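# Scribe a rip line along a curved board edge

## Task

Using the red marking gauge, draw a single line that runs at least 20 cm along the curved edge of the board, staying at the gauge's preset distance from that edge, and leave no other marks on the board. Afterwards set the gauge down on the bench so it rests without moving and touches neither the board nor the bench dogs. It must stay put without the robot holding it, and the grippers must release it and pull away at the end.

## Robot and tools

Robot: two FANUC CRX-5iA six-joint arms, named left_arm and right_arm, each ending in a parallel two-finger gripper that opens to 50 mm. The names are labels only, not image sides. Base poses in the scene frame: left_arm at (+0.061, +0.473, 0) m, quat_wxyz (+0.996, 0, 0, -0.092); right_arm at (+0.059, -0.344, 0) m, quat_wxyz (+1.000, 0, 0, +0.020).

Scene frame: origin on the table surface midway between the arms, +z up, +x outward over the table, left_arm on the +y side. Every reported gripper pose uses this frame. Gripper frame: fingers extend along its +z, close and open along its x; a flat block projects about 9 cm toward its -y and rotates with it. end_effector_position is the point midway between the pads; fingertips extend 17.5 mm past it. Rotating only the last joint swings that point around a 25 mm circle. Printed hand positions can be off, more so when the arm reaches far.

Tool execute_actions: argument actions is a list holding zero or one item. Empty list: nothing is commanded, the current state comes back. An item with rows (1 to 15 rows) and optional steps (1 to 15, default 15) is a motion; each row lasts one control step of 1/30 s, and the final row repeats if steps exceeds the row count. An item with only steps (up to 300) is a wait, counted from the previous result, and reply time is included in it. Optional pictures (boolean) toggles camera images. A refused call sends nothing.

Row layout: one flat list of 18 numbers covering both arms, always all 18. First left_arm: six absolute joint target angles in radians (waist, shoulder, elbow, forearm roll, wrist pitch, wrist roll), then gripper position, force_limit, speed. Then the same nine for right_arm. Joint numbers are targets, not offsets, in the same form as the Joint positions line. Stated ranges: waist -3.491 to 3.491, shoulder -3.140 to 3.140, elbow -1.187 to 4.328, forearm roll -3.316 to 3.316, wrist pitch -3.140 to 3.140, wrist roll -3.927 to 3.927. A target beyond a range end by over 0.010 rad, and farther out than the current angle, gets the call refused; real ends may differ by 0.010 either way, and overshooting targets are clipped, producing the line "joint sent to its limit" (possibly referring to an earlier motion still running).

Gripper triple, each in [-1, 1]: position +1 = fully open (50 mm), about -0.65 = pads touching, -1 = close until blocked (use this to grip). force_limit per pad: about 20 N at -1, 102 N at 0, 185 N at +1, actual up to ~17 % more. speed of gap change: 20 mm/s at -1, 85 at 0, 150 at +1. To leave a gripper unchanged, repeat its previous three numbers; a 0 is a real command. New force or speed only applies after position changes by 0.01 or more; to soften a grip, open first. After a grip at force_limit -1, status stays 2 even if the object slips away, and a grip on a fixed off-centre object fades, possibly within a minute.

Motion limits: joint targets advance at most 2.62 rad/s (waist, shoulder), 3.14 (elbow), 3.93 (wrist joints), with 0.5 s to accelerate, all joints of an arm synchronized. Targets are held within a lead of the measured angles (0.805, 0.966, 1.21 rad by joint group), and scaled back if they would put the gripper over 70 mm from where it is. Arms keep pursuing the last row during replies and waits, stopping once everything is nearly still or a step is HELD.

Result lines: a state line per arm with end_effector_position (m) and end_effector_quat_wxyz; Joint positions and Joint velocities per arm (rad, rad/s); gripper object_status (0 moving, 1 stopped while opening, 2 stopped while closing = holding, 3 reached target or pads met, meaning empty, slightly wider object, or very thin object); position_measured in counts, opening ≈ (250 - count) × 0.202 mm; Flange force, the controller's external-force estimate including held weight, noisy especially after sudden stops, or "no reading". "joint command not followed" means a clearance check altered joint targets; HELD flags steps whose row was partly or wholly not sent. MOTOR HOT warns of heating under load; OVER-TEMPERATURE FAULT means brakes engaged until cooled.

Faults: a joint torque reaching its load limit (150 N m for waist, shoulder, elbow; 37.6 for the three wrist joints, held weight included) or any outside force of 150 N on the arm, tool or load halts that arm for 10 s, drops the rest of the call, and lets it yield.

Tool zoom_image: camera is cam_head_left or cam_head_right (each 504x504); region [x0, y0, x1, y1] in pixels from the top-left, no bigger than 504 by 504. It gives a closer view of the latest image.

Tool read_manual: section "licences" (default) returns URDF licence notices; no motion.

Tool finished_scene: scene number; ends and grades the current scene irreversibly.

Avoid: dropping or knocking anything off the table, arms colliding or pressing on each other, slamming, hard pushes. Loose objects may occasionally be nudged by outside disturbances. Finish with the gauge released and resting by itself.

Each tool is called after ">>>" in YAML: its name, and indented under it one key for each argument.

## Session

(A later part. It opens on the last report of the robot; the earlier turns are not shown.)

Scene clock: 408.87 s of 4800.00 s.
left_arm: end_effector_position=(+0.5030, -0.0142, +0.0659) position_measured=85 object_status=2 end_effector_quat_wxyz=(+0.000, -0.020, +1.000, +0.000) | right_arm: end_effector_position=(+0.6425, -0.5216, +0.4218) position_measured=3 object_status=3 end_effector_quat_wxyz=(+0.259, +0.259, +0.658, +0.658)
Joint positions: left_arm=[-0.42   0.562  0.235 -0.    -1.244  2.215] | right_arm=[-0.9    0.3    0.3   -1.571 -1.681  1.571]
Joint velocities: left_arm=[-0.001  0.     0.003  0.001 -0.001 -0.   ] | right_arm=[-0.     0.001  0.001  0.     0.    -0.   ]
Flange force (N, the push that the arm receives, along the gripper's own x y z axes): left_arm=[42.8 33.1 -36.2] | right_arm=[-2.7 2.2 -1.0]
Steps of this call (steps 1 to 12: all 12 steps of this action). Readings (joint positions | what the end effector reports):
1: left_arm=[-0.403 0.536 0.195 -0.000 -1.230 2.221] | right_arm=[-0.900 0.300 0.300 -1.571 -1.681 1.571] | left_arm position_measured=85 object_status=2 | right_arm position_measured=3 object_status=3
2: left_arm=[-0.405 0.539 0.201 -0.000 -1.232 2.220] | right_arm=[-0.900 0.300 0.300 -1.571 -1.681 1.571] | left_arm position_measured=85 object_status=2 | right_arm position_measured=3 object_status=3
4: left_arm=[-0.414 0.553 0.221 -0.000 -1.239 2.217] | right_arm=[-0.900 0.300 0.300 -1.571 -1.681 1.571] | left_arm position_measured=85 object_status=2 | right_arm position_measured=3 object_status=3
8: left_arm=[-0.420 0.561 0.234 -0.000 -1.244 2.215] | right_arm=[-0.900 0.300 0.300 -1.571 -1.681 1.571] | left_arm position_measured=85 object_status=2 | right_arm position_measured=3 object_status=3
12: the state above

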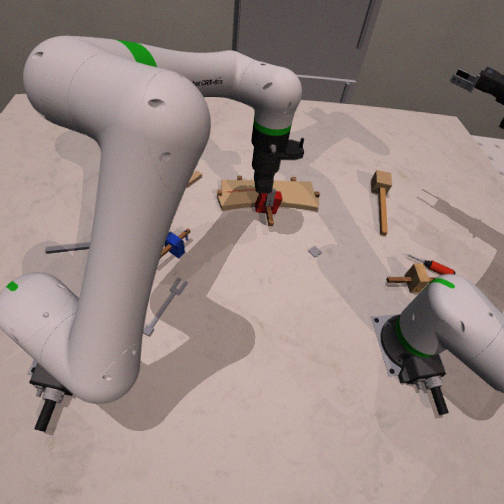

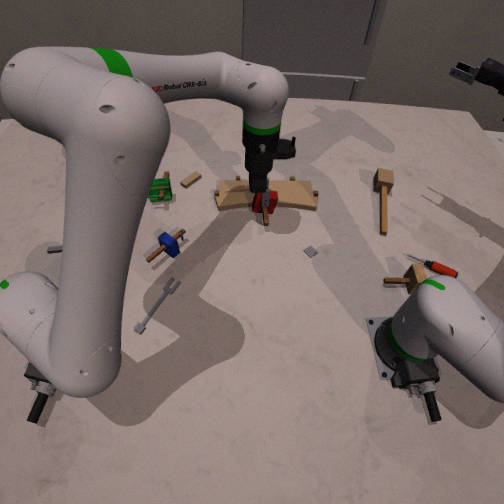

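>>> execute_actions:
  actions:
    - {"rows":[[-0.438,0.5883,0.2774,0,-1.2599,2.2089,-1,-0.2,-0.7,-0.9,0.3,0.3,-1.571,-1.681,1.571,1,-0.4,0]],"steps":12}
  pictures: false

>>> execute_actions:
  actions:
    - {"rows":[[-0.4551,0.6153,0.3197,0,-1.2752,2.2022,-1,-0.2,-0.7,-0.9,0.3,0.3,-1.571,-1.681,1.571,1,-0.4,0]],"steps":12}
  pictures: false

>>> execute_actions:
  actions:
    - {"rows":[[-0.4718,0.6424,0.3629,0,-1.2913,2.1951,-1,-0.2,-0.7,-0.9,0.3,0.3,-1.571,-1.681,1.571,1,-0.4,0]],"steps":12}
  pictures: false

>>> execute_actions:
  actions:
    - {"rows":[[-0.4884,0.6696,0.4069,0,-1.3081,2.1877,-1,-0.2,-0.7,-0.9,0.3,0.3,-1.571,-1.681,1.571,1,-0.4,0]],"steps":12}
  pictures: false

Scene clock: 427.37 s of 4800.00 s.
left_arm: end_effector_position=(+0.5032, -0.0286, +0.0664) position_measured=85 object_status=2 end_effector_quat_wxyz=(-0.000, -0.008, +1.000, +0.000) | right_arm: end_effector_position=(+0.6425, -0.5216, +0.4218) position_measured=3 object_status=3 end_effector_quat_wxyz=(+0.259, +0.259, +0.658, +0.658)
Joint positions: left_arm=[-0.438  0.588  0.277  0.    -1.26   2.209] | right_arm=[-0.9    0.3    0.3   -1.571 -1.681  1.571]
Joint velocities: left_arm=[-0.003  0.001  0.003  0.    -0.001 -0.001] | right_arm=[-0.    -0.    -0.     0.     0.    -0.002]
Flange force (N, the push that the arm receives, along the gripper's own x y z axes): left_arm=[27.7 15.5 -9.5] | right_arm=[-2.8 2.0 -1.7]
Steps of this call (steps 1 to 15: the robot went on to your last target; steps 16 to 90: nothing new was sent; then 15.10 s passed at rest; steps 91 to 102: all 12 steps of this action). Readings (joint positions | what the end effector reports):
91: left_arm=[-0.420 0.562 0.236 0.000 -1.244 2.215] | right_arm=[-0.900 0.300 0.300 -1.571 -1.681 1.571] | left_arm position_measured=85 object_status=2 | right_arm position_measured=3 object_status=3
92: left_arm=[-0.423 0.566 0.241 -0.000 -1.247 2.214] | right_arm=[-0.900 0.300 0.300 -1.571 -1.681 1.571] | left_arm position_measured=85 object_status=2 | right_arm position_measured=3 object_status=3
94: left_arm=[-0.432 0.579 0.263 -0.000 -1.254 2.211] | right_arm=[-0.900 0.300 0.300 -1.571 -1.681 1.571] | left_arm position_measured=85 object_status=2 | right_arm position_measured=3 object_status=3
98: left_arm=[-0.437 0.588 0.276 -0.000 -1.259 2.209] | right_arm=[-0.900 0.300 0.300 -1.571 -1.681 1.571] | left_arm position_measured=85 object_status=2 | right_arm position_measured=3 object_status=3
102: the state above

Scene clock: 427.77 s of 4800.00 s.
left_arm: end_effector_position=(+0.5033, -0.0427, +0.0665) position_measured=85 object_status=2 end_effector_quat_wxyz=(-0.000, +0.004, +1.000, +0.000) | right_arm: end_effector_position=(+0.6425, -0.5216, +0.4218) position_measured=3 object_status=3 end_effector_quat_wxyz=(+0.259, +0.259, +0.658, +0.658)
Joint positions: left_arm=[-0.455  0.615  0.319  0.    -1.275  2.202] | right_arm=[-0.9    0.3    0.3   -1.571 -1.681  1.571]
Joint velocities: left_arm=[-0.003  0.002  0.002  0.    -0.001 -0.001] | right_arm=[ 0.     0.     0.    -0.     0.    -0.001]
Flange force (N, the push that the arm receives, along the gripper's own x y z axes): left_arm=[33.0 18.5 -10.4] | right_arm=[-1.1 1.5 -1.4]
Steps of this call (steps 1 to 12: all 12 steps of this action). Readings (joint positions | what the end effector reports):
1: left_arm=[-0.438 0.589 0.278 -0.000 -1.260 2.209] | right_arm=[-0.900 0.300 0.300 -1.571 -1.681 1.571] | left_arm position_measured=85 object_status=2 | right_arm position_measured=3 object_status=3
2: left_arm=[-0.440 0.592 0.284 -0.000 -1.262 2.208] | right_arm=[-0.900 0.300 0.300 -1.571 -1.681 1.571] | left_arm position_measured=85 object_status=2 | right_arm position_measured=3 object_status=3
4: left_arm=[-0.449 0.606 0.305 0.000 -1.270 2.204] | right_arm=[-0.900 0.300 0.300 -1.571 -1.681 1.571] | left_arm position_measured=85 object_status=2 | right_arm position_measured=3 object_status=3
8: left_arm=[-0.455 0.615 0.318 -0.000 -1.275 2.202] | right_arm=[-0.900 0.300 0.300 -1.571 -1.681 1.571] | left_arm position_measured=85 object_status=2 | right_arm position_measured=3 object_status=3
12: the state above

Scene clock: 428.17 s of 4800.00 s.
left_arm: end_effector_position=(+0.5031, -0.0567, +0.0666) position_measured=85 object_status=2 end_effector_quat_wxyz=(-0.000, +0.016, +1.000, +0.000) | right_arm: end_effector_position=(+0.6425, -0.5216, +0.4218) position_measured=3 object_status=3 end_effector_quat_wxyz=(+0.259, +0.259, +0.658, +0.658)
Joint positions: left_arm=[-0.472  0.642  0.363 -0.    -1.291  2.195] | right_arm=[-0.9    0.3    0.3   -1.571 -1.681  1.571]
Joint velocities: left_arm=[-0.001  0.004  0.004  0.    -0.001  0.   ] | right_arm=[-0.001  0.     0.001 -0.001  0.001 -0.001]
Flange force (N, the push that the arm receives, along the gripper's own x y z axes): left_arm=[29.8 15.8 -10.3] | right_arm=[-1.3 2.2 -0.9]
Steps of this call (steps 1 to 12: all 12 steps of this action). Readings (joint positions | what the end effector reports):
1: left_arm=[-0.455 0.616 0.320 0.000 -1.276 2.202] | right_arm=[-0.900 0.300 0.300 -1.571 -1.681 1.571] | left_arm position_measured=85 object_status=2 | right_arm position_measured=3 object_status=3
2: left_arm=[-0.457 0.619 0.326 -0.000 -1.278 2.201] | right_arm=[-0.900 0.300 0.300 -1.571 -1.681 1.571] | left_arm position_measured=85 object_status=2 | right_arm position_measured=3 object_status=3
4: left_arm=[-0.466 0.633 0.348 0.000 -1.285 2.198] | right_arm=[-0.900 0.300 0.300 -1.571 -1.681 1.571] | left_arm position_measured=85 object_status=2 | right_arm position_measured=3 object_status=3
8: left_arm=[-0.471 0.642 0.362 0.000 -1.291 2.195] | right_arm=[-0.900 0.300 0.300 -1.571 -1.681 1.571] | left_arm position_measured=85 object_status=2 | right_arm position_measured=3 object_status=3
12: the state above

Scene clock: 428.57 s of 4800.00 s.
left_arm: end_effector_position=(+0.5025, -0.0706, +0.0668) position_measured=85 object_status=2 end_effector_quat_wxyz=(-0.000, +0.028, +1.000, +0.000) | right_arm: end_effector_position=(+0.6425, -0.5216, +0.4218) position_measured=3 object_status=3 end_effector_quat_wxyz=(+0.259, +0.259, +0.658, +0.658)
Joint positions: left_arm=[-0.488  0.669  0.407  0.    -1.308  2.188] | right_arm=[-0.9    0.3    0.3   -1.571 -1.681  1.571]
Joint velocities: left_arm=[-0.001  0.003  0.002  0.    -0.001 -0.001] | right_arm=[-0.  0. -0.  0. -0. -0.]
Flange force (N, the push that the arm receives, along the gripper's own x y z axes): left_arm=[31.6 20.2 -9.2] | right_arm=[-0.4 1.9 -1.8]
Steps of this call (steps 1 to 12: all 12 steps of this action). Readings (joint positions | what the end effector reports):
1: left_arm=[-0.472 0.643 0.364 0.000 -1.292 2.195] | right_arm=[-0.900 0.300 0.300 -1.571 -1.681 1.571] | left_arm position_measured=85 object_status=2 | right_arm position_measured=3 object_status=3
2: left_arm=[-0.474 0.646 0.369 0.000 -1.294 2.194] | right_arm=[-0.900 0.300 0.300 -1.571 -1.681 1.571] | left_arm position_measured=85 object_status=2 | right_arm position_measured=3 object_status=3
4: left_arm=[-0.483 0.660 0.391 0.000 -1.302 2.190] | right_arm=[-0.900 0.300 0.300 -1.571 -1.681 1.571] | left_arm position_measured=85 object_status=2 | right_arm position_measured=3 object_status=3
8: left_arm=[-0.488 0.669 0.406 0.000 -1.308 2.188] | right_arm=[-0.900 0.300 0.300 -1.571 -1.681 1.571] | left_arm position_measured=85 object_status=2 | right_arm position_measured=3 object_status=3
12: the state above

>>> execute_actions:
  actions:
    - {"rows":[[-0.5047,0.6972,0.4513,0,-1.3249,2.18,-1,-0.2,-0.7,-0.9,0.3,0.3,-1.571,-1.681,1.571,1,-0.4,0]],"steps":12}
  pictures: false

>>> execute_actions:
  actions:
    - {"rows":[[-0.5207,0.7248,0.4967,0,-1.3427,2.172,-1,-0.2,-0.7,-0.9,0.3,0.3,-1.571,-1.681,1.571,1,-0.4,0]],"steps":12}
  pictures: false

>>> execute_actions:
  actions:
    - {"rows":[[-0.5362,0.7526,0.5429,0,-1.3611,2.1637,-1,-0.2,-0.7,-0.9,0.3,0.3,-1.571,-1.681,1.571,1,-0.4,0]],"steps":12}
  pictures: false

>>> execute_actions:
  actions:
    - {"rows":[[-0.5515,0.7806,0.5899,0,-1.3801,2.155,-1,-0.2,-0.7,-0.9,0.3,0.3,-1.571,-1.681,1.571,1,-0.4,0]],"steps":12}
  pictures: false

>>> execute_actions:
  actions:
    - {"rows":[[-0.5515,0.7725,0.6125,0,-1.4108,2.155,-1,-0.2,-0.7,-0.9,0.3,0.3,-1.571,-1.681,1.571,1,-0.4,0]],"steps":12}
  pictures: false

>>> execute_actions:
  actions:
    - {"rows":[[-0.7,0.279,-0.1457,0,-1.1461,2.45,-1,-0.2,-0.7,-0.9,0.3,0.3,-1.571,-1.681,1.571,1,-0.4,0]],"steps":15}
  pictures: false

>>> execute_actions:
  actions:
    - {"steps":25}
  pictures: false

>>> execute_actions:
  actions:
    - {"rows":[[-0.7,0.2922,-0.1619,0,-1.1167,2.45,-1,-0.2,-0.7,-0.9,0.3,0.3,-1.571,-1.681,1.571,1,-0.4,0]],"steps":14}

>>> zoom_image:
  camera: "cam_head_right"
  region: [210,150,330,230]

Scene clock: 452.03 s of 4800.00 s.
left_arm: end_effector_position=(+0.5016, -0.0845, +0.0667) position_measured=85 object_status=2 end_effector_quat_wxyz=(+0.000, +0.040, +0.999, -0.000) | right_arm: end_effector_position=(+0.6425, -0.5216, +0.4218) position_measured=3 object_status=3 end_effector_quat_wxyz=(+0.259, +0.259, +0.658, +0.658)
Joint positions: left_arm=[-0.505  0.697  0.451 -0.    -1.325  2.18 ] | right_arm=[-0.9    0.3    0.3   -1.571 -1.681  1.571]
Joint velocities: left_arm=[-0.001  0.     0.002  0.001 -0.001 -0.002] | right_arm=[ 0.    -0.    -0.    -0.001  0.    -0.001]
Flange force (N, the push that the arm receives, along the gripper's own x y z axes): left_arm=[38.5 24.9 -17.9] | right_arm=[-2.9 2.1 -0.4]
Steps of this call (steps 1 to 15: the robot went on to your last target; steps 16 to 90: nothing new was sent; then 20.07 s passed at rest; steps 91 to 102: all 12 steps of this action). Readings (joint positions | what the end effector reports):
91: left_arm=[-0.489 0.670 0.408 -0.000 -1.308 2.188] | right_arm=[-0.900 0.300 0.300 -1.571 -1.681 1.571] | left_arm position_measured=85 object_status=2 | right_arm position_measured=3 object_status=3
92: left_arm=[-0.491 0.674 0.413 -0.000 -1.311 2.187] | right_arm=[-0.900 0.300 0.300 -1.571 -1.681 1.571] | left_arm position_measured=85 object_status=2 | right_arm position_measured=3 object_status=3
94: left_arm=[-0.499 0.687 0.435 0.000 -1.319 2.183] | right_arm=[-0.900 0.300 0.300 -1.571 -1.681 1.571] | left_arm position_measured=85 object_status=2 | right_arm position_measured=3 object_status=3
98: left_arm=[-0.504 0.696 0.450 0.000 -1.324 2.180] | right_arm=[-0.900 0.300 0.300 -1.571 -1.681 1.571] | left_arm position_measured=85 object_status=2 | right_arm position_measured=3 object_status=3
102: the state above

Scene clock: 452.43 s of 4800.00 s.
left_arm: end_effector_position=(+0.5003, -0.0982, +0.0667) position_measured=85 object_status=2 end_effector_quat_wxyz=(+0.000, +0.052, +0.999, -0.000) | right_arm: end_effector_position=(+0.6425, -0.5216, +0.4218) position_measured=3 object_status=3 end_effector_quat_wxyz=(+0.259, +0.259, +0.658, +0.658)
Joint positions: left_arm=[-0.521  0.725  0.496  0.    -1.343  2.172] | right_arm=[-0.9    0.3    0.3   -1.571 -1.681  1.571]
Joint velocities: left_arm=[-0.001  0.002  0.003  0.    -0.001  0.001] | right_arm=[ 0.     0.     0.     0.    -0.001  0.003]
Flange force (N, the push that the arm receives, along the gripper's own x y z axes): left_arm=[37.3 26.5 -23.9] | right_arm=[-1.4 1.5 -1.2]
Steps of this call (steps 1 to 12: all 12 steps of this action). Readings (joint positions | what the end effector reports):
1: left_arm=[-0.505 0.698 0.452 0.000 -1.325 2.180] | right_arm=[-0.900 0.300 0.300 -1.571 -1.681 1.571] | left_arm position_measured=85 object_status=2 | right_arm position_measured=3 object_status=3
2: left_arm=[-0.507 0.701 0.458 -0.000 -1.328 2.179] | right_arm=[-0.900 0.300 0.300 -1.571 -1.681 1.571] | left_arm position_measured=85 object_status=2 | right_arm position_measured=3 object_status=3
4: left_arm=[-0.515 0.715 0.480 0.000 -1.336 2.175] | right_arm=[-0.900 0.300 0.300 -1.571 -1.681 1.571] | left_arm position_measured=85 object_status=2 | right_arm position_measured=3 object_status=3
8: left_arm=[-0.520 0.724 0.495 0.000 -1.342 2.172] | right_arm=[-0.900 0.300 0.300 -1.571 -1.681 1.571] | left_arm position_measured=85 object_status=2 | right_arm position_measured=3 object_status=3
12: the state above

Scene clock: 452.83 s of 4800.00 s.
left_arm: end_effector_position=(+0.4988, -0.1116, +0.0668) position_measured=85 object_status=2 end_effector_quat_wxyz=(-0.000, +0.064, +0.998, -0.000) | right_arm: end_effector_position=(+0.6425, -0.5216, +0.4218) position_measured=3 object_status=3 end_effector_quat_wxyz=(+0.259, +0.259, +0.658, +0.658)
Joint positions: left_arm=[-0.536  0.752  0.543  0.    -1.361  2.164] | right_arm=[-0.9    0.3    0.3   -1.571 -1.681  1.571]
Joint velocities: left_arm=[-0.001  0.002  0.003  0.    -0.001 -0.002] | right_arm=[-0.    -0.    -0.     0.     0.     0.001]
Flange force (N, the push that the arm receives, along the gripper's own x y z axes): left_arm=[41.8 24.8 -27.8] | right_arm=[-1.0 1.6 -1.6]
Steps of this call (steps 1 to 12: all 12 steps of this action). Readings (joint positions | what the end effector reports):
1: left_arm=[-0.521 0.725 0.497 0.000 -1.343 2.172] | right_arm=[-0.900 0.300 0.300 -1.571 -1.681 1.571] | left_arm position_measured=85 object_status=2 | right_arm position_measured=3 object_status=3
2: left_arm=[-0.523 0.729 0.503 0.000 -1.346 2.171] | right_arm=[-0.900 0.300 0.300 -1.571 -1.681 1.571] | left_arm position_measured=85 object_status=2 | right_arm position_measured=3 object_status=3
4: left_arm=[-0.531 0.742 0.526 0.000 -1.354 2.167] | right_arm=[-0.900 0.300 0.300 -1.571 -1.681 1.571] | left_arm position_measured=85 object_status=2 | right_arm position_measured=3 object_status=3
8: left_arm=[-0.536 0.752 0.541 0.000 -1.361 2.164] | right_arm=[-0.900 0.300 0.300 -1.571 -1.681 1.571] | left_arm position_measured=85 object_status=2 | right_arm position_measured=3 object_status=3
12: the state above

Scene clock: 453.23 s of 4800.00 s.
left_arm: end_effector_position=(+0.4969, -0.1248, +0.0668) position_measured=85 object_status=2 end_effector_quat_wxyz=(-0.000, +0.076, +0.997, -0.000) | right_arm: end_effector_position=(+0.6425, -0.5216, +0.4218) position_measured=3 object_status=3 end_effector_quat_wxyz=(+0.259, +0.259, +0.658, +0.658)
Joint positions: left_arm=[-0.551  0.78   0.59   0.    -1.38   2.155] | right_arm=[-0.9    0.3    0.3   -1.571 -1.681  1.571]
Joint velocities: left_arm=[-0.001  0.003  0.003  0.001 -0.001 -0.001] | right_arm=[ 0.    -0.    -0.    -0.     0.     0.001]
Flange force (N, the push that the arm receives, along the gripper's own x y z axes): left_arm=[44.6 29.0 -30.0] | right_arm=[-0.8 1.4 -1.0]
Steps of this call (steps 1 to 12: all 12 steps of this action). Readings (joint positions | what the end effector reports):
1: left_arm=[-0.536 0.753 0.544 0.000 -1.361 2.164] | right_arm=[-0.900 0.300 0.300 -1.571 -1.681 1.571] | left_arm position_measured=85 object_status=2 | right_arm position_measured=3 object_status=3
2: left_arm=[-0.538 0.756 0.549 0.000 -1.364 2.162] | right_arm=[-0.900 0.300 0.300 -1.571 -1.681 1.571] | left_arm position_measured=85 object_status=2 | right_arm position_measured=3 object_status=3
4: left_arm=[-0.546 0.770 0.572 0.000 -1.373 2.158] | right_arm=[-0.900 0.300 0.300 -1.571 -1.681 1.571] | left_arm position_measured=85 object_status=2 | right_arm position_measured=3 object_status=3
8: left_arm=[-0.551 0.780 0.588 0.000 -1.380 2.155] | right_arm=[-0.900 0.300 0.300 -1.571 -1.681 1.571] | left_arm position_measured=85 object_status=2 | right_arm position_measured=3 object_status=3
12: the state above

Scene clock: 453.63 s of 4800.00 s.
left_arm: end_effector_position=(+0.4968, -0.1249, +0.0820) position_measured=85 object_status=2 end_effector_quat_wxyz=(-0.000, +0.076, +0.997, +0.000) | right_arm: end_effector_position=(+0.6425, -0.5216, +0.4218) position_measured=3 object_status=3 end_effector_quat_wxyz=(+0.259, +0.259, +0.658, +0.658)
Joint positions: left_arm=[-0.552  0.773  0.612  0.    -1.411  2.155] | right_arm=[-0.9    0.3    0.3   -1.571 -1.681  1.571]
Joint velocities: left_arm=[-0.    -0.001  0.    -0.    -0.002 -0.001] | right_arm=[-0.001  0.    -0.    -0.     0.     0.   ]
Flange force (N, the push that the arm receives, along the gripper's own x y z axes): left_arm=[25.9 6.3 10.7] | right_arm=[-2.6 2.4 -1.1]
Steps of this call (steps 1 to 12: all 12 steps of this action). Readings (joint positions | what the end effector reports):
1: left_arm=[-0.551 0.780 0.590 0.000 -1.381 2.155] | right_arm=[-0.900 0.300 0.300 -1.571 -1.681 1.571] | left_arm position_measured=85 object_status=2 | right_arm position_measured=3 object_status=3
2: left_arm=[-0.552 0.780 0.595 0.000 -1.387 2.155] | right_arm=[-0.900 0.300 0.300 -1.571 -1.681 1.571] | left_arm position_measured=85 object_status=2 | right_arm position_measured=3 object_status=3
4: left_arm=[-0.552 0.775 0.607 0.000 -1.403 2.155] | right_arm=[-0.900 0.300 0.300 -1.571 -1.681 1.571] | left_arm position_measured=85 object_status=2 | right_arm position_measured=3 object_status=3
8: left_arm=[-0.552 0.773 0.612 0.000 -1.410 2.155] | right_arm=[-0.900 0.300 0.300 -1.571 -1.681 1.571] | left_arm position_measured=85 object_status=2 | right_arm position_measured=3 object_status=3
12: the state above

Scene clock: 454.13 s of 4800.00 s.
left_arm: end_effector_position=(+0.3732, -0.0804, +0.0870) position_measured=85 object_status=2 end_effector_quat_wxyz=(+0.001, +0.032, +0.999, -0.001) | right_arm: end_effector_position=(+0.6425, -0.5216, +0.4218) position_measured=3 object_status=3 end_effector_quat_wxyz=(+0.259, +0.259, +0.658, +0.658)
Joint positions: left_arm=[-0.638  0.485  0.172  0.    -1.255  2.328] | right_arm=[-0.9    0.3    0.3   -1.571 -1.681  1.571]
Joint velocities: left_arm=[-0.205 -0.688 -1.061  0.     0.364  0.405] | right_arm=[-0.     0.     0.001  0.     0.    -0.001]
Flange force (N, the push that the arm receives, along the gripper's own x y z axes): left_arm=[0.2 -1.5 -0.3] | right_arm=[-2.5 2.6 -1.1]
Steps of this call (steps 1 to 15: all 15 steps of this action). Readings (joint positions | what the end effector reports):
1: left_arm=[-0.552 0.772 0.612 0.000 -1.411 2.155] | right_arm=[-0.900 0.300 0.300 -1.571 -1.681 1.571] | left_arm position_measured=85 object_status=2 | right_arm position_measured=3 object_status=3
2: left_arm=[-0.552 0.768 0.606 0.000 -1.408 2.158] | right_arm=[-0.900 0.300 0.300 -1.571 -1.681 1.571] | left_arm position_measured=85 object_status=2 | right_arm position_measured=3 object_status=3
4: left_arm=[-0.558 0.748 0.575 0.000 -1.395 2.172] | right_arm=[-0.900 0.300 0.300 -1.571 -1.681 1.571] | left_arm position_measured=85 object_status=2 | right_arm position_measured=3 object_status=3
8: left_arm=[-0.587 0.656 0.434 0.000 -1.346 2.227] | right_arm=[-0.900 0.300 0.300 -1.571 -1.681 1.571] | left_arm position_measured=85 object_status=2 | right_arm position_measured=3 object_status=3
15: the state above

Scene clock: 454.97 s of 4800.00 s.
left_arm: end_effector_position=(+0.2803, -0.0246, +0.0740) position_measured=85 object_status=2 end_effector_quat_wxyz=(-0.000, +0.003, +1.000, -0.000) | right_arm: end_effector_position=(+0.6425, -0.5216, +0.4218) position_measured=3 object_status=3 end_effector_quat_wxyz=(+0.259, +0.259, +0.658, +0.658)
Joint positions: left_arm=[-0.7    0.279 -0.146  0.    -1.146  2.45 ] | right_arm=[-0.9    0.3    0.3   -1.571 -1.681  1.571]
Joint velocities: left_arm=[-0.     0.001 -0.     0.001 -0.    -0.001] | right_arm=[ 0.     0.     0.001  0.001 -0.     0.001]
Flange force (N, the push that the arm receives, along the gripper's own x y z axes): left_arm=[0.8 3.8 2.5] | right_arm=[-1.5 1.1 -1.4]
Steps of this call (steps 1 to 25: the robot went on to your last target). Readings (joint positions | what the end effector reports):
1: left_arm=[-0.645 0.462 0.136 0.000 -1.243 2.342] | right_arm=[-0.900 0.300 0.300 -1.571 -1.681 1.571] | left_arm position_measured=85 object_status=2 | right_arm position_measured=3 object_status=3
2: left_arm=[-0.652 0.439 0.101 0.000 -1.231 2.355] | right_arm=[-0.900 0.300 0.300 -1.571 -1.681 1.571] | left_arm position_measured=85 object_status=2 | right_arm position_measured=3 object_status=3
4: left_arm=[-0.665 0.394 0.030 0.000 -1.207 2.382] | right_arm=[-0.900 0.300 0.300 -1.571 -1.681 1.571] | left_arm position_measured=85 object_status=2 | right_arm position_measured=3 object_status=3
8: left_arm=[-0.690 0.313 -0.093 0.000 -1.164 2.430] | right_arm=[-0.900 0.300 0.300 -1.571 -1.681 1.571] | left_arm position_measured=85 object_status=2 | right_arm position_measured=3 object_status=3
25: the state above

Scene clock: 455.43 s of 4800.00 s.
left_arm: end_effector_position=(+0.2802, -0.0244, +0.0611) position_measured=85 object_status=2 end_effector_quat_wxyz=(+0.000, +0.003, +1.000, -0.000) | right_arm: end_effector_position=(+0.6425, -0.5216, +0.4218) position_measured=3 object_status=3 end_effector_quat_wxyz=(+0.259, +0.259, +0.658, +0.658)
Joint positions: left_arm=[-0.7    0.292 -0.162  0.    -1.117  2.45 ] | right_arm=[-0.9    0.3    0.3   -1.571 -1.681  1.571]
Joint velocities: left_arm=[-0.001  0.001 -0.002 -0.     0.001  0.001] | right_arm=[ 0.    -0.    -0.     0.    -0.001  0.   ]
Flange force (N, the push that the arm receives, along the gripper's own x y z axes): left_arm=[1.5 12.9 -39.8] | right_arm=[-2.3 2.6 -1.2]
Steps of this call (steps 1 to 14: all 14 steps of this action). Readings (joint positions | what the end effector reports):
1: left_arm=[-0.700 0.279 -0.146 0.000 -1.145 2.450] | right_arm=[-0.900 0.300 0.300 -1.571 -1.681 1.571] | left_arm position_measured=85 object_status=2 | right_arm position_measured=3 object_status=3
2: left_arm=[-0.700 0.282 -0.150 0.000 -1.138 2.450] | right_arm=[-0.900 0.300 0.300 -1.571 -1.681 1.571] | left_arm position_measured=85 object_status=2 | right_arm position_measured=3 object_status=3
4: left_arm=[-0.700 0.288 -0.158 0.000 -1.125 2.450] | right_arm=[-0.900 0.300 0.300 -1.571 -1.681 1.571] | left_arm position_measured=85 object_status=2 | right_arm position_measured=3 object_status=3
8: left_arm=[-0.700 0.291 -0.161 0.000 -1.118 2.450] | right_arm=[-0.900 0.300 0.300 -1.571 -1.681 1.571] | left_arm position_measured=85 object_status=2 | right_arm position_measured=3 object_status=3
14: the state above

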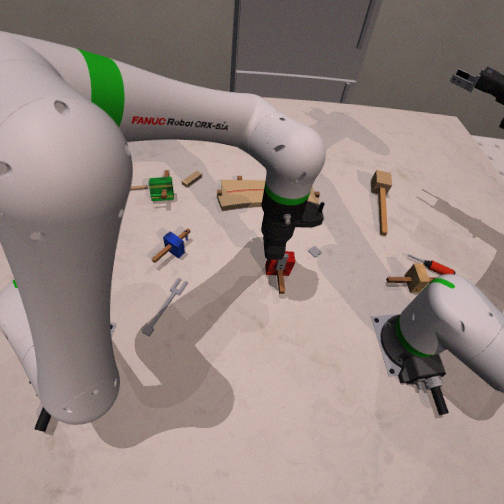

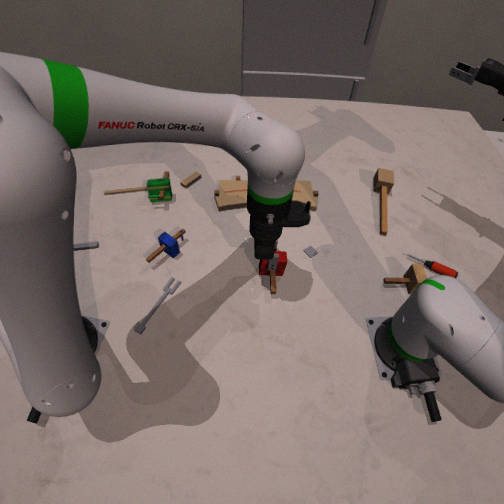

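Region (210, 150, 330, 230) of cam_head_right's 504x504 image, scaled by 4.200, with more detail than that image has.

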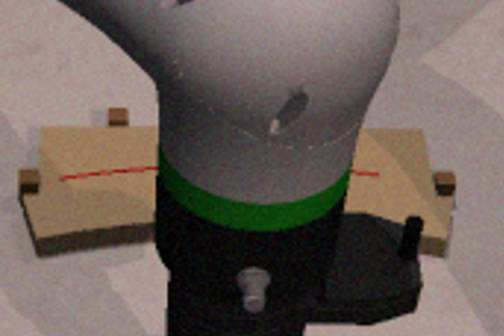

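>>> execute_actions:
  actions:
    - {"rows":[[-0.7,0.2922,-0.1619,0,-1.1167,2.45,1,-0.2,0,-0.9,0.3,0.3,-1.571,-1.681,1.571,1,-0.4,0]],"steps":10}
  pictures: false

>>> execute_actions:
  actions:
    - {"rows":[[-0.7,0.23,-0.07,0,-1.27,2.45,1,-0.2,0,-0.9,0.3,0.3,-1.571,-1.681,1.571,1,-0.4,0]],"steps":14}
  pictures: false

>>> execute_actions:
  actions:
    - {"rows":[[0.3,0.1,0.1,0,-1.57,2.45,1,-0.2,0,-0.9,0.3,0.3,-1.571,-1.681,1.571,1,-0.4,0]],"steps":15}
  pictures: false

>>> execute_actions:
  actions:
    - {"steps":45}

>>> zoom_image:
  camera: "cam_head_right"
  region: [210,170,330,300]

Scene clock: 466.30 s of 4800.00 s.
left_arm: end_effector_position=(+0.2802, -0.0243, +0.0608) position_measured=3 object_status=0 end_effector_quat_wxyz=(-0.000, +0.003, +1.000, +0.000) | right_arm: end_effector_position=(+0.6425, -0.5216, +0.4218) position_measured=3 object_status=3 end_effector_quat_wxyz=(+0.259, +0.259, +0.658, +0.658)
Joint positions: left_arm=[-0.7    0.292 -0.162 -0.    -1.117  2.45 ] | right_arm=[-0.9    0.3    0.3   -1.571 -1.681  1.571]
Joint velocities: left_arm=[-0.002 -0.001  0.001 -0.    -0.002  0.001] | right_arm=[-0.     0.     0.    -0.     0.001  0.001]
Flange force (N, the push that the arm receives, along the gripper's own x y z axes): left_arm=[3.3 2.9 0.9] | right_arm=[-3.2 2.6 -1.5]
Steps of this call (steps 1 to 15: the robot went on to your last target; steps 16 to 90: nothing new was sent; then 7.53 s passed at rest; steps 91 to 100: all 10 steps of this action). Readings (joint positions | what the end effector reports):
91: left_arm=[-0.700 0.292 -0.162 -0.000 -1.117 2.450] | right_arm=[-0.900 0.300 0.300 -1.571 -1.681 1.571] | left_arm position_measured=74 object_status=0 | right_arm position_measured=3 object_status=3
92: left_arm=[-0.700 0.293 -0.162 -0.000 -1.117 2.450] | right_arm=[-0.900 0.300 0.300 -1.571 -1.681 1.571] | left_arm position_measured=60 object_status=0 | right_arm position_measured=3 object_status=3
94: left_arm=[-0.700 0.293 -0.162 -0.000 -1.117 2.450] | right_arm=[-0.900 0.300 0.300 -1.571 -1.681 1.571] | left_arm position_measured=32 object_status=0 | right_arm position_measured=3 object_status=3
98: left_arm=[-0.700 0.293 -0.162 -0.000 -1.117 2.450] | right_arm=[-0.900 0.300 0.300 -1.571 -1.681 1.571] | left_arm position_measured=3 object_status=0 | right_arm position_measured=3 object_status=3
100: the state above

Scene clock: 466.77 s of 4800.00 s.
left_arm: end_effector_position=(+0.2801, -0.0244, +0.1289) position_measured=3 object_status=3 end_effector_quat_wxyz=(+0.000, +0.003, +1.000, -0.000) | right_arm: end_effector_position=(+0.6425, -0.5216, +0.4218) position_measured=3 object_status=3 end_effector_quat_wxyz=(+0.259, +0.259, +0.658, +0.658)
Joint positions: left_arm=[-0.7   0.23 -0.07  0.   -1.27  2.45] | right_arm=[-0.9    0.3    0.3   -1.571 -1.681  1.571]
Joint velocities: left_arm=[ 0.001 -0.001  0.002  0.    -0.004  0.   ] | right_arm=[ 0.    -0.    -0.001 -0.    -0.001 -0.001]
Flange force (N, the push that the arm receives, along the gripper's own x y z axes): left_arm=[2.2 1.9 0.8] | right_arm=[-1.8 2.1 -1.1]
Steps of this call (steps 1 to 14: all 14 steps of this action). Readings (joint positions | what the end effector reports):
1: left_arm=[-0.700 0.292 -0.161 -0.000 -1.118 2.450] | right_arm=[-0.900 0.300 0.300 -1.571 -1.681 1.571] | left_arm position_measured=3 object_status=0 | right_arm position_measured=3 object_status=3
2: left_arm=[-0.700 0.289 -0.157 -0.000 -1.125 2.450] | right_arm=[-0.900 0.300 0.300 -1.571 -1.681 1.571] | left_arm position_measured=3 object_status=0 | right_arm position_measured=3 object_status=3
4: left_arm=[-0.700 0.273 -0.133 -0.000 -1.165 2.450] | right_arm=[-0.900 0.300 0.300 -1.571 -1.681 1.571] | left_arm position_measured=3 object_status=3 | right_arm position_measured=3 object_status=3
8: left_arm=[-0.700 0.234 -0.077 0.000 -1.258 2.450] | right_arm=[-0.900 0.300 0.300 -1.571 -1.681 1.571] | left_arm position_measured=3 object_status=3 | right_arm position_measured=3 object_status=3
14: the state above

Scene clock: 467.27 s of 4800.00 s.
left_arm: end_effector_position=(+0.4096, +0.0640, +0.1729) position_measured=3 object_status=3 end_effector_quat_wxyz=(+0.000, -0.144, +0.990, -0.000) | right_arm: end_effector_position=(+0.6425, -0.5216, +0.4218) position_measured=3 object_status=3 end_effector_quat_wxyz=(+0.259, +0.259, +0.658, +0.658)
Joint positions: left_arm=[-0.406  0.188 -0.015  0.    -1.367  2.45 ] | right_arm=[-0.9    0.3    0.3   -1.571 -1.681  1.571]
Joint velocities: left_arm=[ 0.702 -0.088  0.115  0.    -0.201 -0.001] | right_arm=[ 0.    -0.     0.     0.    -0.    -0.001]
Flange force (N, the push that the arm receives, along the gripper's own x y z axes): left_arm=[-0.5 2.5 4.1] | right_arm=[-2.8 2.9 -0.8]
Steps of this call (steps 1 to 15: all 15 steps of this action). Readings (joint positions | what the end effector reports):
1: left_arm=[-0.699 0.230 -0.070 0.000 -1.270 2.450] | right_arm=[-0.900 0.300 0.300 -1.571 -1.681 1.571] | left_arm position_measured=3 object_status=3 | right_arm position_measured=3 object_status=3
2: left_arm=[-0.695 0.229 -0.069 0.000 -1.272 2.450] | right_arm=[-0.900 0.300 0.300 -1.571 -1.681 1.571] | left_arm position_measured=3 object_status=3 | right_arm position_measured=3 object_status=3
4: left_arm=[-0.668 0.225 -0.063 0.000 -1.282 2.450] | right_arm=[-0.900 0.300 0.300 -1.571 -1.681 1.571] | left_arm position_measured=3 object_status=3 | right_arm position_measured=3 object_status=3
8: left_arm=[-0.572 0.210 -0.044 0.000 -1.316 2.450] | right_arm=[-0.900 0.300 0.300 -1.571 -1.681 1.571] | left_arm position_measured=3 object_status=3 | right_arm position_measured=3 object_status=3
15: the state above

Scene clock: 468.77 s of 4800.00 s.
left_arm: end_effector_position=(+0.5650, +0.3849, +0.2650) position_measured=3 object_status=3 end_effector_quat_wxyz=(+0.000, -0.477, +0.879, -0.000) | right_arm: end_effector_position=(+0.6425, -0.5216, +0.4218) position_measured=3 object_status=3 end_effector_quat_wxyz=(+0.259, +0.259, +0.658, +0.658)
Joint positions: left_arm=[ 0.3   0.1   0.1   0.   -1.57  2.45] | right_arm=[-0.9    0.3    0.3   -1.571 -1.681  1.571]
Joint velocities: left_arm=[-0.002 -0.     0.    -0.    -0.    -0.002] | right_arm=[-0.001  0.    -0.    -0.001  0.    -0.   ]
Flange force (N, the push that the arm receives, along the gripper's own x y z axes): left_arm=[2.1 0.7 1.0] | right_arm=[-2.8 2.0 -0.9]
Steps of this call (steps 1 to 45: the robot went on to your last target). Readings (joint positions | what the end effector reports):
1: left_arm=[-0.382 0.185 -0.011 0.000 -1.373 2.450] | right_arm=[-0.900 0.300 0.300 -1.571 -1.681 1.571] | left_arm position_measured=3 object_status=3 | right_arm position_measured=3 object_status=3
2: left_arm=[-0.358 0.182 -0.007 0.000 -1.380 2.450] | right_arm=[-0.900 0.300 0.300 -1.571 -1.681 1.571] | left_arm position_measured=3 object_status=3 | right_arm position_measured=3 object_status=3
4: left_arm=[-0.311 0.176 0.000 0.000 -1.394 2.450] | right_arm=[-0.900 0.300 0.300 -1.571 -1.681 1.571] | left_arm position_measured=3 object_status=3 | right_arm position_measured=3 object_status=3
8: left_arm=[-0.215 0.164 0.016 0.000 -1.422 2.450] | right_arm=[-0.900 0.300 0.300 -1.571 -1.681 1.571] | left_arm position_measured=3 object_status=3 | right_arm position_measured=3 object_status=3
45: the state above

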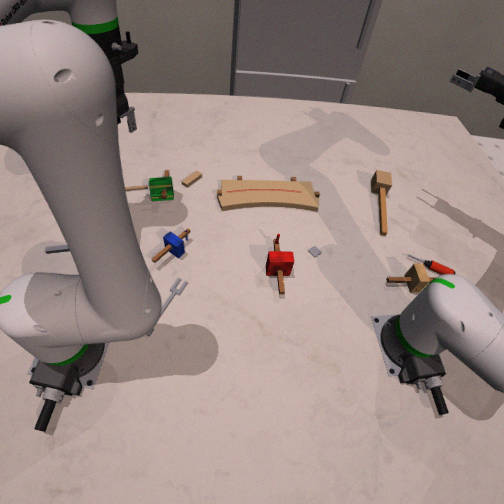

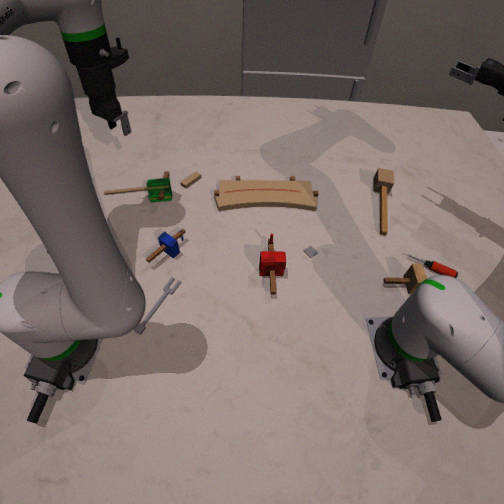

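Region (210, 170, 330, 300) of cam_head_right's 504x504 image, scaled by 3.877, with more detail than that image has; it fills the left 465 columns of this view, and the rest is white.

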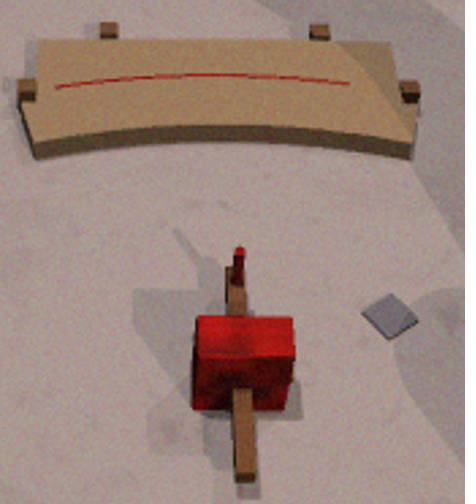

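>>> finished_scene:
  scene: 2

The scene is finished: the task was done.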